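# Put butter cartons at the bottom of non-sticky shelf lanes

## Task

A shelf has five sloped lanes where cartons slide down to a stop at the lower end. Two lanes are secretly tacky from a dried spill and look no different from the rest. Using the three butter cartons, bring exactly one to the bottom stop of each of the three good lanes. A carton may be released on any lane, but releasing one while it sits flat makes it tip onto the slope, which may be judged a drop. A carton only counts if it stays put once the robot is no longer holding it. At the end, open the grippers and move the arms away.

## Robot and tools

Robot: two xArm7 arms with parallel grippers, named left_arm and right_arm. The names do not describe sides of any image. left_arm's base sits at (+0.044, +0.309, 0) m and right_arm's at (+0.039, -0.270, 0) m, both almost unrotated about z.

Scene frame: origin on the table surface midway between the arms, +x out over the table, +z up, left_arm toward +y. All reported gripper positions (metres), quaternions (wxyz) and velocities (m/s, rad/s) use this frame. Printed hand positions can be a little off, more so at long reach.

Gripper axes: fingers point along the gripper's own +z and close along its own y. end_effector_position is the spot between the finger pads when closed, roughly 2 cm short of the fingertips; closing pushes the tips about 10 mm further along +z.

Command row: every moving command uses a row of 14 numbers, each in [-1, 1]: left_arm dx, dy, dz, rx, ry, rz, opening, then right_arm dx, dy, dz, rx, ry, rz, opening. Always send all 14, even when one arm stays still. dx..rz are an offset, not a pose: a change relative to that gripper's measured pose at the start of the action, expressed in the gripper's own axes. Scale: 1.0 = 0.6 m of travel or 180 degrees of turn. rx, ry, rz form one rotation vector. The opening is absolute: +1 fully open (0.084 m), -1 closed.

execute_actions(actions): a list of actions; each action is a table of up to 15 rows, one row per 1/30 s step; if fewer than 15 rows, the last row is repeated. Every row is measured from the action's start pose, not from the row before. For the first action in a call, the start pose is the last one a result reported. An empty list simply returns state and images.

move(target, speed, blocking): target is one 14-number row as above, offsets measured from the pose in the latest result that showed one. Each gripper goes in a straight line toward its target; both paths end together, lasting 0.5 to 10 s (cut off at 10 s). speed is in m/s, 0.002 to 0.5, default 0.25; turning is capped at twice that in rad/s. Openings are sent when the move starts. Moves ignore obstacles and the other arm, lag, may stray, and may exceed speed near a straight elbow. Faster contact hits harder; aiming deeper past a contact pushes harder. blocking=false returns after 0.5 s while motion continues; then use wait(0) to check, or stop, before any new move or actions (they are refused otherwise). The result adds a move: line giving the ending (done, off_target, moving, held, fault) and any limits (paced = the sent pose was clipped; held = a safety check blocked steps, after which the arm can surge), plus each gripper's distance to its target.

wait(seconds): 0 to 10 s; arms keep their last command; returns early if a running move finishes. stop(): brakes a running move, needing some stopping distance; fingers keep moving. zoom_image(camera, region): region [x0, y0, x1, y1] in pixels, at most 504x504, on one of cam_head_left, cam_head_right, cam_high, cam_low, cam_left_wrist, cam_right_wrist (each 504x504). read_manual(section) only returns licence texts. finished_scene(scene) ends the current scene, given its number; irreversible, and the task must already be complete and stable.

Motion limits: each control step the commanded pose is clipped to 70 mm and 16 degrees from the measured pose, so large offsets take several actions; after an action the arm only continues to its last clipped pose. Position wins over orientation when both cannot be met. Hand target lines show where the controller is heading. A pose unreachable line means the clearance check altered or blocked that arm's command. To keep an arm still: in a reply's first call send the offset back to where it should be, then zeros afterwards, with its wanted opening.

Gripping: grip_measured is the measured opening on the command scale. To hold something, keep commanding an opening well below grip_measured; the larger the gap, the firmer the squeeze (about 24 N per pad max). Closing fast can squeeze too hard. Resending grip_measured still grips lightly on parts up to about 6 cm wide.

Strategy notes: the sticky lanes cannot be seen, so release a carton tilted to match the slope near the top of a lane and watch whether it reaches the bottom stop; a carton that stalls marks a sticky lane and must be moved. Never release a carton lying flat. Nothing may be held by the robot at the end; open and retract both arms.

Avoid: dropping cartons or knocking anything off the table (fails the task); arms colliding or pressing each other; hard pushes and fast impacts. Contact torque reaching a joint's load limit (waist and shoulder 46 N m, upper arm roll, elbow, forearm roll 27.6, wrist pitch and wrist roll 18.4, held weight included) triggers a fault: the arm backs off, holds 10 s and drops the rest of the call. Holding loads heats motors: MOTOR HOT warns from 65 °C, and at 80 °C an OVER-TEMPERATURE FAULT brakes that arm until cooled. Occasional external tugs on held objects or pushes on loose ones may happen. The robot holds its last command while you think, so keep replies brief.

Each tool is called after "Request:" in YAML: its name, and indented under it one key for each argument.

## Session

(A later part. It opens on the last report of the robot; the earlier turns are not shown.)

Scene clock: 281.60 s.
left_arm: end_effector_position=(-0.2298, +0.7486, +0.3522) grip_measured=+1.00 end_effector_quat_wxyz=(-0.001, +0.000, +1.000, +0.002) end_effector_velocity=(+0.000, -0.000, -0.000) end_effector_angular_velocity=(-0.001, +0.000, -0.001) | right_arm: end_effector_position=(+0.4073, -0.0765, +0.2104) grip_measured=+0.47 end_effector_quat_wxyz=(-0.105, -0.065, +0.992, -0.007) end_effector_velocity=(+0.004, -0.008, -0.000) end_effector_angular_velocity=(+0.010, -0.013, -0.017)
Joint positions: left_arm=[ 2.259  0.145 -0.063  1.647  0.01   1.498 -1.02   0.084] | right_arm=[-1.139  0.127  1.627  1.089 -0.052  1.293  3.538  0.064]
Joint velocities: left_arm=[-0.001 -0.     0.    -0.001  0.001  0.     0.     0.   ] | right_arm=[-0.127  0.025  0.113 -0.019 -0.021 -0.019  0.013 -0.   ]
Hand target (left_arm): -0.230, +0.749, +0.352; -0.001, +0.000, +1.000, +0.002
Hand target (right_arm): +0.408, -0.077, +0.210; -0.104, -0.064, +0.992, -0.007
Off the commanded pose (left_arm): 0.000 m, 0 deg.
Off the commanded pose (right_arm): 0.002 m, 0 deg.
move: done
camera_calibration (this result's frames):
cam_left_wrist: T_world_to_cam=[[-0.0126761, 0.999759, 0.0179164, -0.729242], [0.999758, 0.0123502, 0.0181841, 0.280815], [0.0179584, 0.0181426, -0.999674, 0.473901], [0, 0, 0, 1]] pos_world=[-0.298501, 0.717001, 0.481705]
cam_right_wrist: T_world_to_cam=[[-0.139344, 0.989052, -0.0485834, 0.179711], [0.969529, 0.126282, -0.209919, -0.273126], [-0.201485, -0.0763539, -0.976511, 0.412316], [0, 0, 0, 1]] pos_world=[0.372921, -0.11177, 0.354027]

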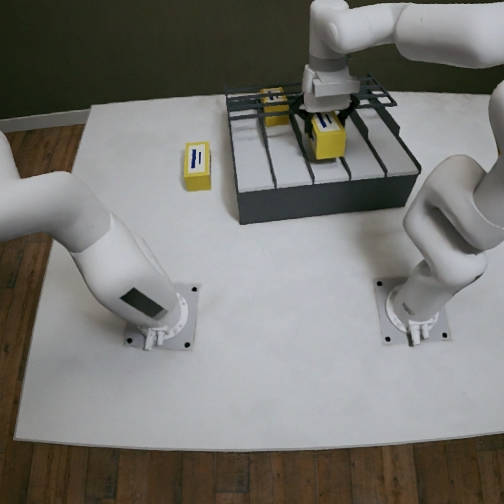

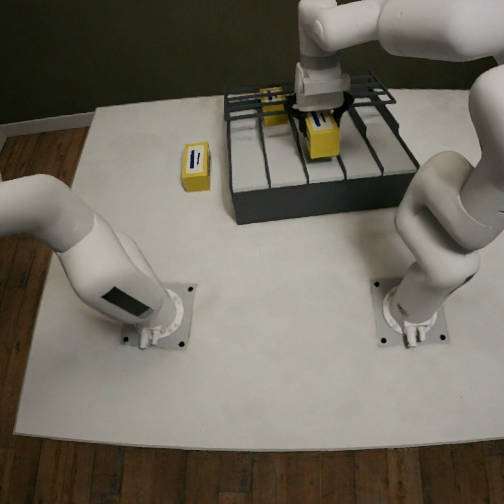

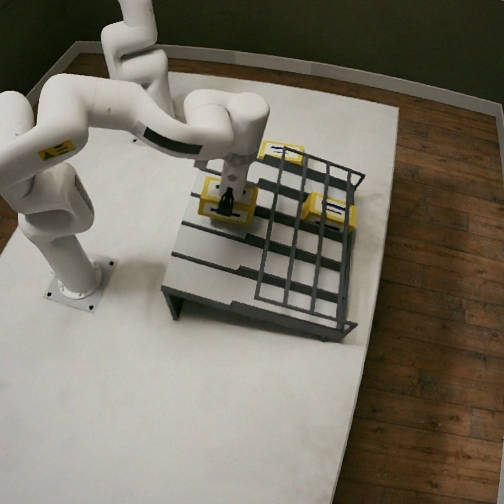

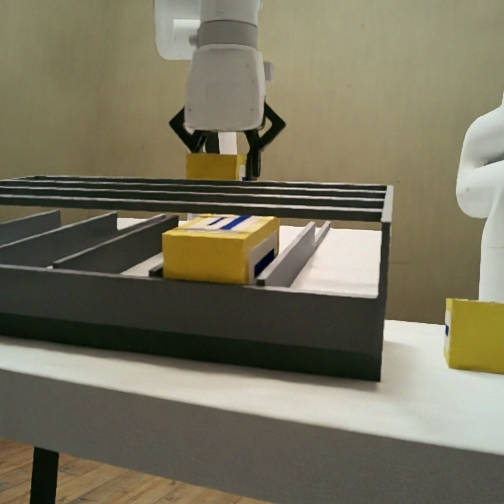

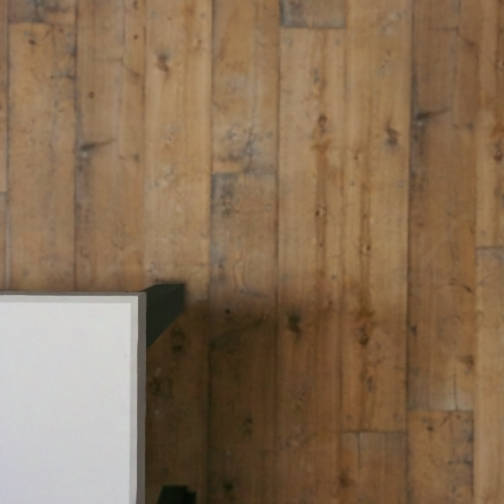

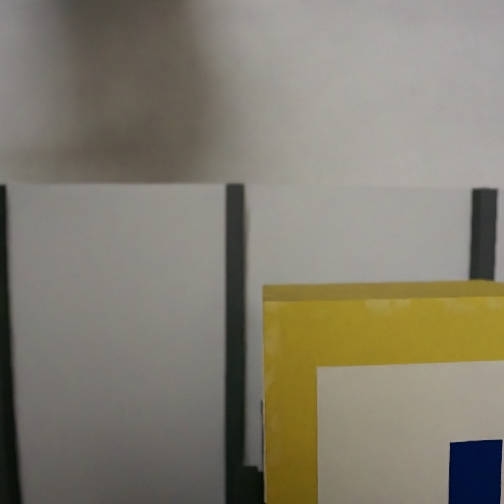

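Request:
execute_actions:
  actions: []

Request:
move:
  target: [0,0,0,0,0,0,1,0,0.006,0.06,0,0,0,0.1]
  speed: 0.04

Request:
move:
  target: [0,0,0,0,0,0,1,0,0,0,0,0,0,0.8]

Request:
wait:
  seconds: 2

Scene clock: 306.83 s.
left_arm: end_effector_position=(-0.2298, +0.7486, +0.3522) grip_measured=+1.00 end_effector_quat_wxyz=(-0.001, +0.000, +1.000, +0.002) end_effector_velocity=(-0.000, +0.000, +0.000) end_effector_angular_velocity=(+0.000, +0.002, -0.000) | right_arm: end_effector_position=(+0.4076, -0.0771, +0.2103) grip_measured=+0.47 end_effector_quat_wxyz=(-0.104, -0.064, +0.992, -0.007) end_effector_velocity=(-0.001, +0.001, -0.000) end_effector_angular_velocity=(-0.000, +0.001, +0.002)
Joint positions: left_arm=[ 2.259  0.145 -0.063  1.647  0.01   1.498 -1.02   0.084] | right_arm=[-1.149  0.129  1.637  1.087 -0.054  1.292  3.539  0.064]
Joint velocities: left_arm=[-0.    -0.    -0.     0.001  0.001  0.     0.     0.   ] | right_arm=[ 0.001 -0.     0.001 -0.001  0.     0.    -0.     0.   ]
Hand target (left_arm): -0.230, +0.749, +0.352; -0.001, +0.000, +1.000, +0.002
Hand target (right_arm): +0.408, -0.077, +0.210; -0.104, -0.064, +0.992, -0.007
Off the commanded pose (left_arm): 0.000 m, 0 deg.
Off the commanded pose (right_arm): 0.002 m, 0 deg.
camera_calibration (this result's frames):
cam_left_wrist: T_world_to_cam=[[-0.012676, 0.999759, 0.0179164, -0.729242], [0.999758, 0.0123501, 0.018184, 0.280815], [0.0179584, 0.0181425, -0.999674, 0.473901], [0, 0, 0, 1]] pos_world=[-0.298501, 0.717001, 0.481705]
cam_right_wrist: T_world_to_cam=[[-0.138013, 0.989265, -0.0480295, 0.179688], [0.969911, 0.125175, -0.208815, -0.273742], [-0.200562, -0.0754035, -0.976775, 0.412025], [0, 0, 0, 1]] pos_world=[0.372941, -0.112425, 0.353924]

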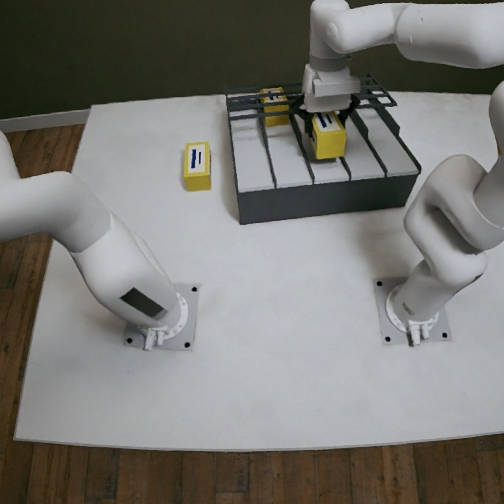

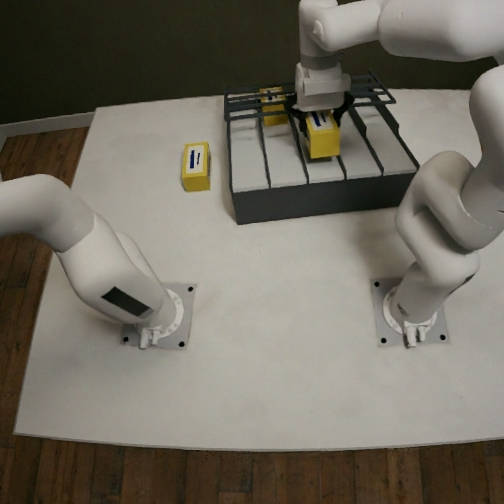

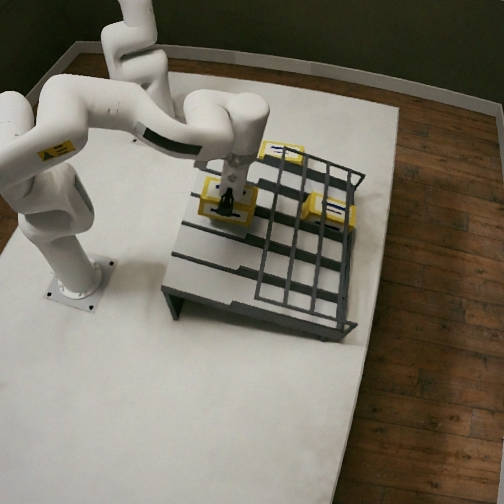

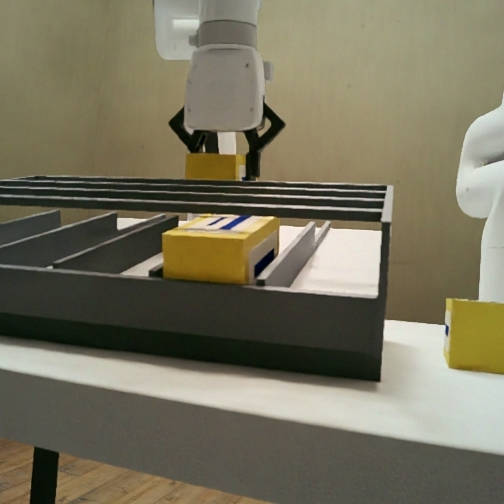

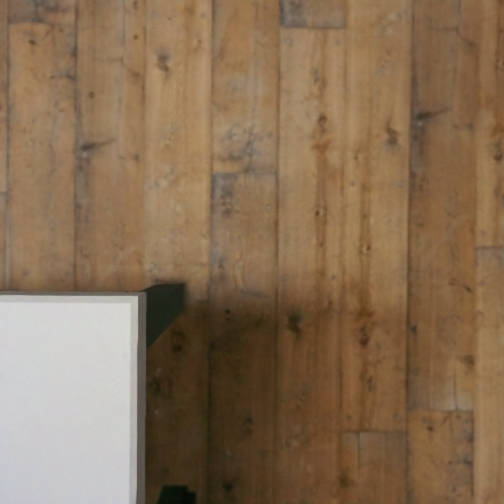

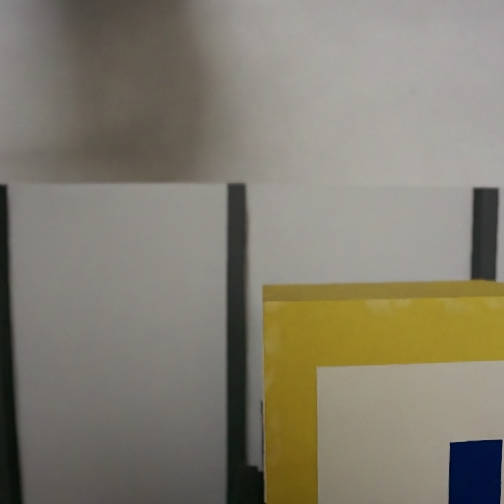

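Scene clock: 308.03 s.
left_arm: end_effector_position=(-0.2298, +0.7486, +0.3522) grip_measured=+1.00 end_effector_quat_wxyz=(-0.001, +0.000, +1.000, +0.002) end_effector_velocity=(+0.000, +0.000, +0.000) end_effector_angular_velocity=(+0.001, -0.000, +0.000) | right_arm: end_effector_position=(+0.3996, -0.0744, +0.1755) grip_measured=+0.47 end_effector_quat_wxyz=(-0.104, -0.064, +0.992, -0.007) end_effector_velocity=(+0.001, +0.001, -0.001) end_effector_angular_velocity=(-0.000, +0.000, -0.002)
Joint positions: left_arm=[ 2.259  0.145 -0.063  1.647  0.01   1.498 -1.02   0.084] | right_arm=[-1.023  0.136  1.516  1.001 -0.063  1.189  3.553  0.064]
Joint velocities: left_arm=[-0. -0.  0.  0. -0. -0. -0. -0.] | right_arm=[ 0.026  0.009 -0.024  0.003 -0.009 -0.001  0.01   0.   ]
Hand target (left_arm): -0.230, +0.749, +0.352; -0.001, +0.000, +1.000, +0.002
Hand target (right_arm): +0.400, -0.074, +0.175; -0.104, -0.064, +0.992, -0.007
Off the commanded pose (left_arm): 0.000 m, 0 deg.
Off the commanded pose (right_arm): 0.000 m, 0 deg.
move: done
camera_calibration (this result's frames):
cam_left_wrist: T_world_to_cam=[[-0.0126761, 0.999759, 0.0179164, -0.729242], [0.999758, 0.0123502, 0.018184, 0.280815], [0.0179584, 0.0181426, -0.999674, 0.473901], [0, 0, 0, 1]] pos_world=[-0.298501, 0.717001, 0.481705]
cam_right_wrist: T_world_to_cam=[[-0.138034, 0.989289, -0.0474763, 0.17422], [0.970059, 0.125369, -0.208008, -0.273854], [-0.199828, -0.074767, -0.976974, 0.376406], [0, 0, 0, 1]] pos_world=[0.364919, -0.109879, 0.319047]

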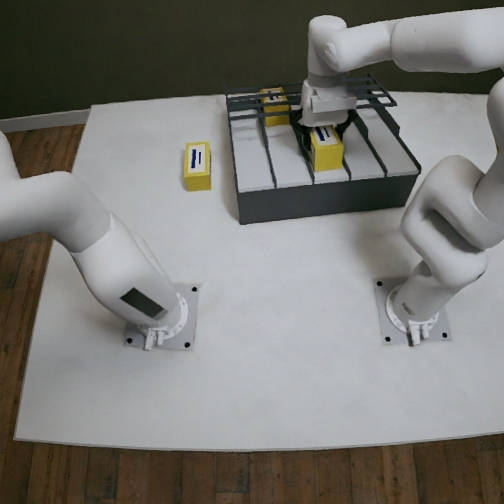

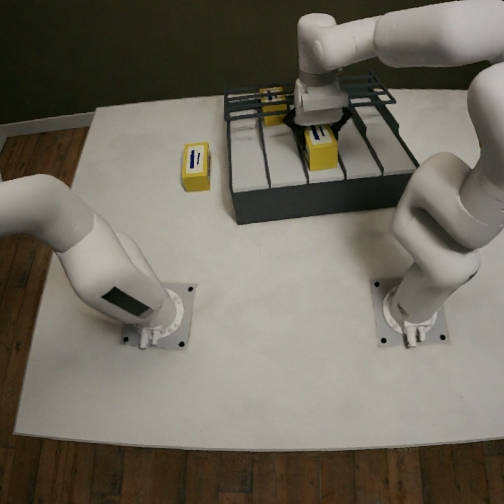

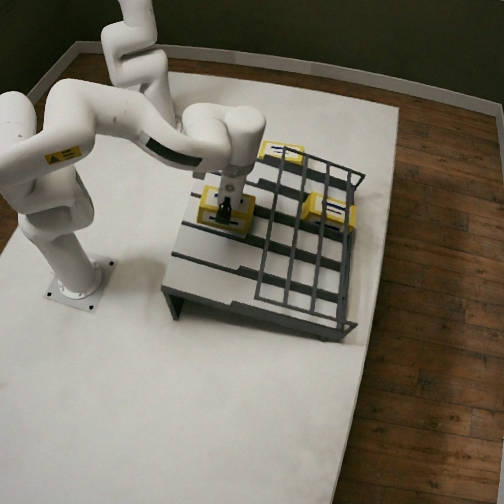

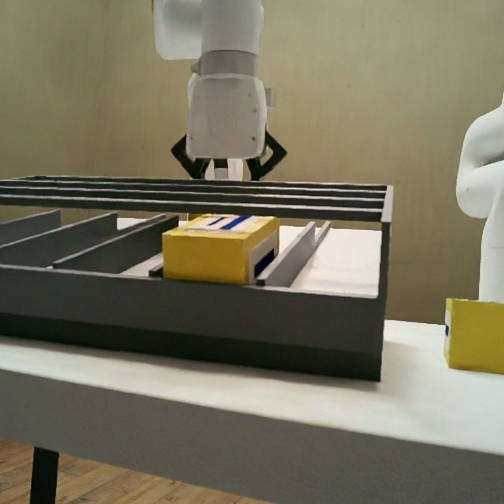

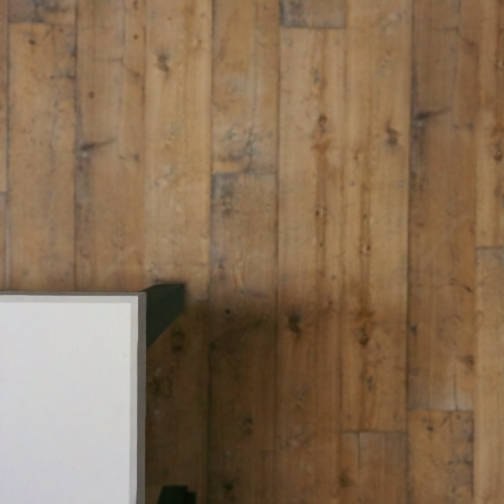

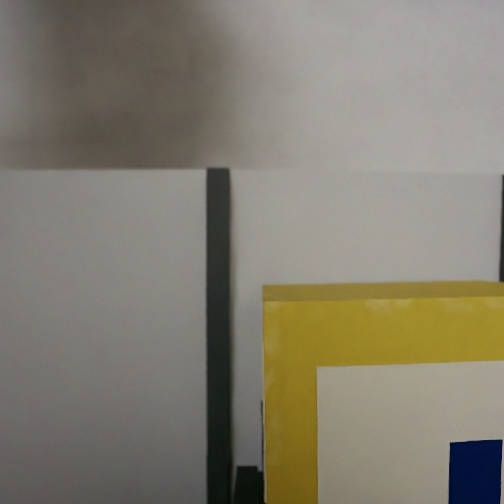

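Scene clock: 308.53 s.
left_arm: end_effector_position=(-0.2298, +0.7486, +0.3522) grip_measured=+1.00 end_effector_quat_wxyz=(-0.001, +0.000, +1.000, +0.002) end_effector_velocity=(+0.001, +0.001, +0.001) end_effector_angular_velocity=(+0.002, -0.001, -0.001) | right_arm: end_effector_position=(+0.3997, -0.0744, +0.1755) grip_measured=+0.80 end_effector_quat_wxyz=(-0.104, -0.064, +0.992, -0.007) end_effector_velocity=(-0.000, +0.000, -0.000) end_effector_angular_velocity=(+0.002, +0.001, +0.001)
Joint positions: left_arm=[ 2.259  0.145 -0.063  1.647  0.01   1.498 -1.02   0.084] | right_arm=[-1.023  0.136  1.516  1.001 -0.063  1.189  3.553  0.077]
Joint velocities: left_arm=[-0.001 -0.     0.     0.001 -0.002  0.     0.    -0.   ] | right_arm=[ 0.     0.002  0.    -0.     0.    -0.    -0.001 -0.   ]
Hand target (left_arm): -0.230, +0.749, +0.352; -0.001, +0.000, +1.000, +0.002
Hand target (right_arm): +0.400, -0.074, +0.175; -0.104, -0.064, +0.992, -0.007
Off the commanded pose (left_arm): 0.000 m, 0 deg.
Off the commanded pose (right_arm): 0.000 m, 0 deg.
move: done
camera_calibration (this result's frames):
cam_left_wrist: T_world_to_cam=[[-0.0126759, 0.999759, 0.0179162, -0.729242], [0.999758, 0.01235, 0.0181842, 0.280815], [0.0179586, 0.0181423, -0.999674, 0.473901], [0, 0, 0, 1]] pos_world=[-0.298501, 0.717001, 0.481705]
cam_right_wrist: T_world_to_cam=[[-0.138014, 0.989294, -0.0474257, 0.174187], [0.970091, 0.125371, -0.207861, -0.273934], [-0.19969, -0.074695, -0.977008, 0.376427], [0, 0, 0, 1]] pos_world=[0.36495, -0.109862, 0.319093]

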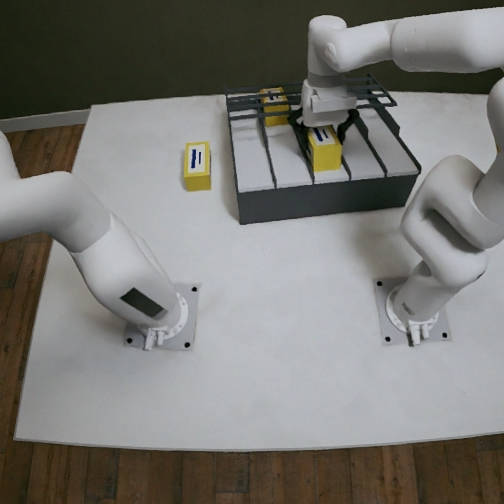

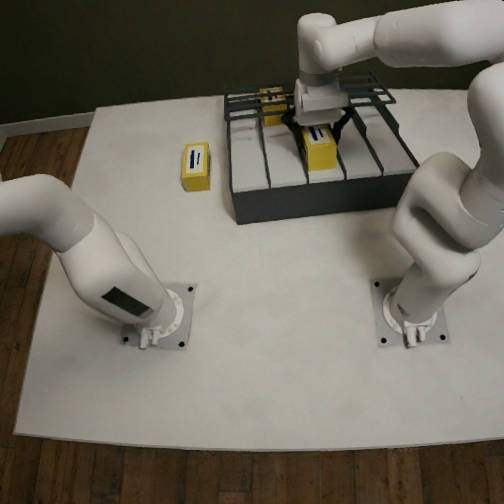

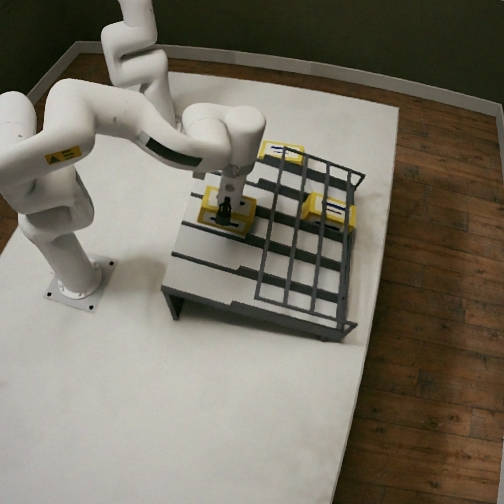

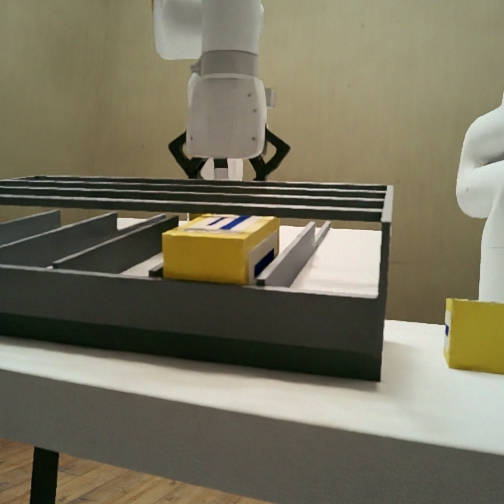

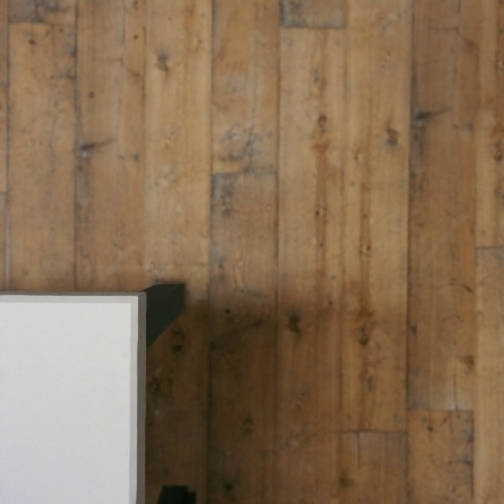

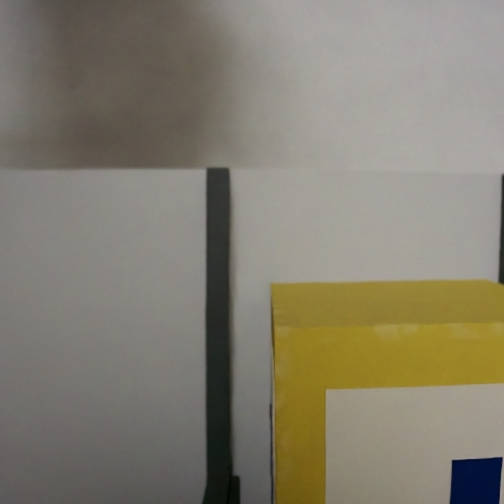

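Scene clock: 310.53 s.
left_arm: end_effector_position=(-0.2298, +0.7486, +0.3522) grip_measured=+1.00 end_effector_quat_wxyz=(-0.001, +0.000, +1.000, +0.002) end_effector_velocity=(-0.000, -0.000, -0.000) end_effector_angular_velocity=(-0.001, +0.000, +0.000) | right_arm: end_effector_position=(+0.3996, -0.0744, +0.1755) grip_measured=+0.80 end_effector_quat_wxyz=(-0.104, -0.064, +0.992, -0.007) end_effector_velocity=(+0.000, -0.000, -0.000) end_effector_angular_velocity=(+0.001, +0.000, -0.000)
Joint positions: left_arm=[ 2.259  0.145 -0.063  1.647  0.01   1.498 -1.02   0.084] | right_arm=[-1.023  0.136  1.516  1.001 -0.063  1.189  3.553  0.077]
Joint velocities: left_arm=[ 0.    -0.     0.    -0.001  0.001 -0.    -0.     0.   ] | right_arm=[ 0.     0.001 -0.001 -0.001 -0.    -0.001 -0.    -0.   ]
Hand target (left_arm): -0.230, +0.749, +0.352; -0.001, +0.000, +1.000, +0.002
Hand target (right_arm): +0.400, -0.074, +0.175; -0.104, -0.064, +0.992, -0.007
Off the commanded pose (left_arm): 0.000 m, 0 deg.
Off the commanded pose (right_arm): 0.000 m, 0 deg.
wait: 2.00 s; at rest by 0.17 s
camera_calibration (this result's frames):
cam_left_wrist: T_world_to_cam=[[-0.0126761, 0.999759, 0.0179164, -0.729242], [0.999758, 0.0123502, 0.018184, 0.280814], [0.0179584, 0.0181426, -0.999674, 0.473901], [0, 0, 0, 1]] pos_world=[-0.298501, 0.717001, 0.481705]
cam_right_wrist: T_world_to_cam=[[-0.138034, 0.989289, -0.0474758, 0.17422], [0.97006, 0.125369, -0.208007, -0.273854], [-0.199827, -0.0747665, -0.976974, 0.376406], [0, 0, 0, 1]] pos_world=[0.364919, -0.109879, 0.319047]

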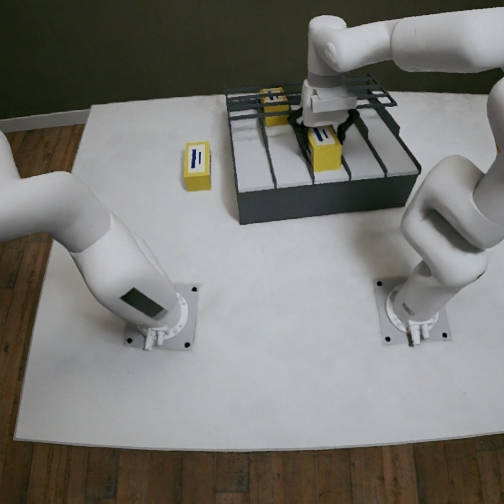

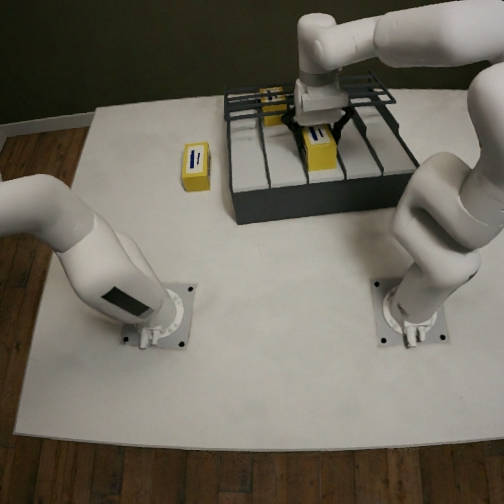

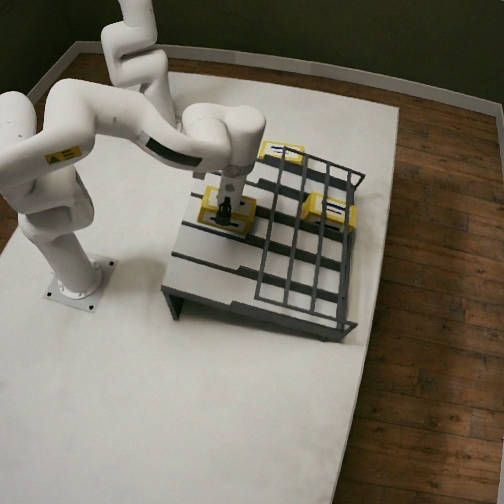

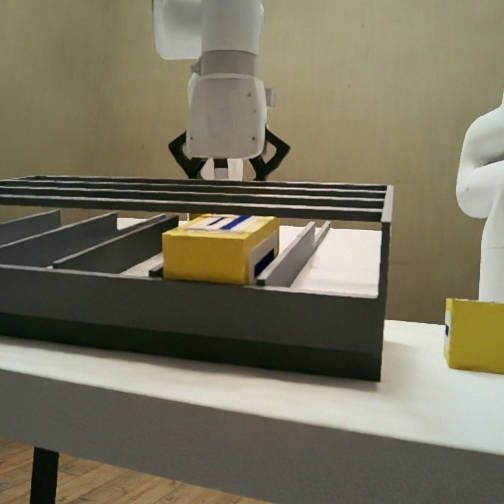

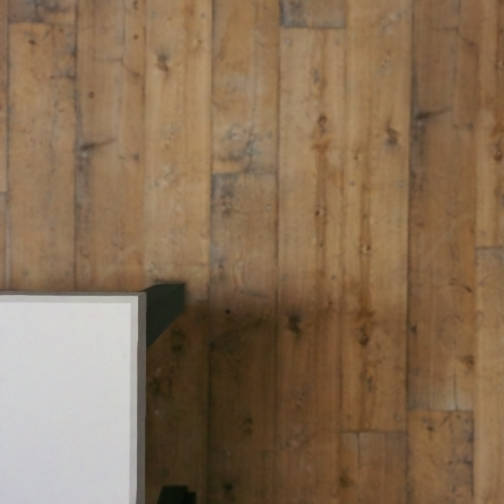

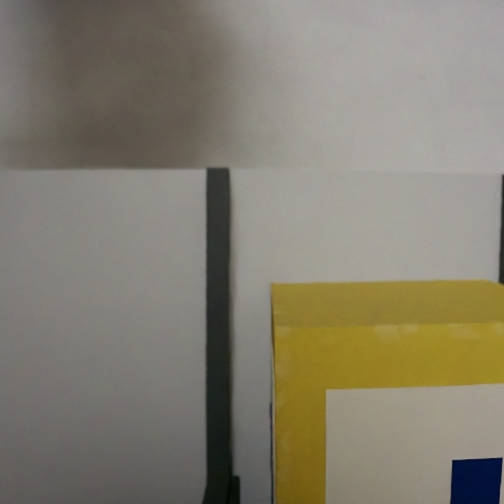

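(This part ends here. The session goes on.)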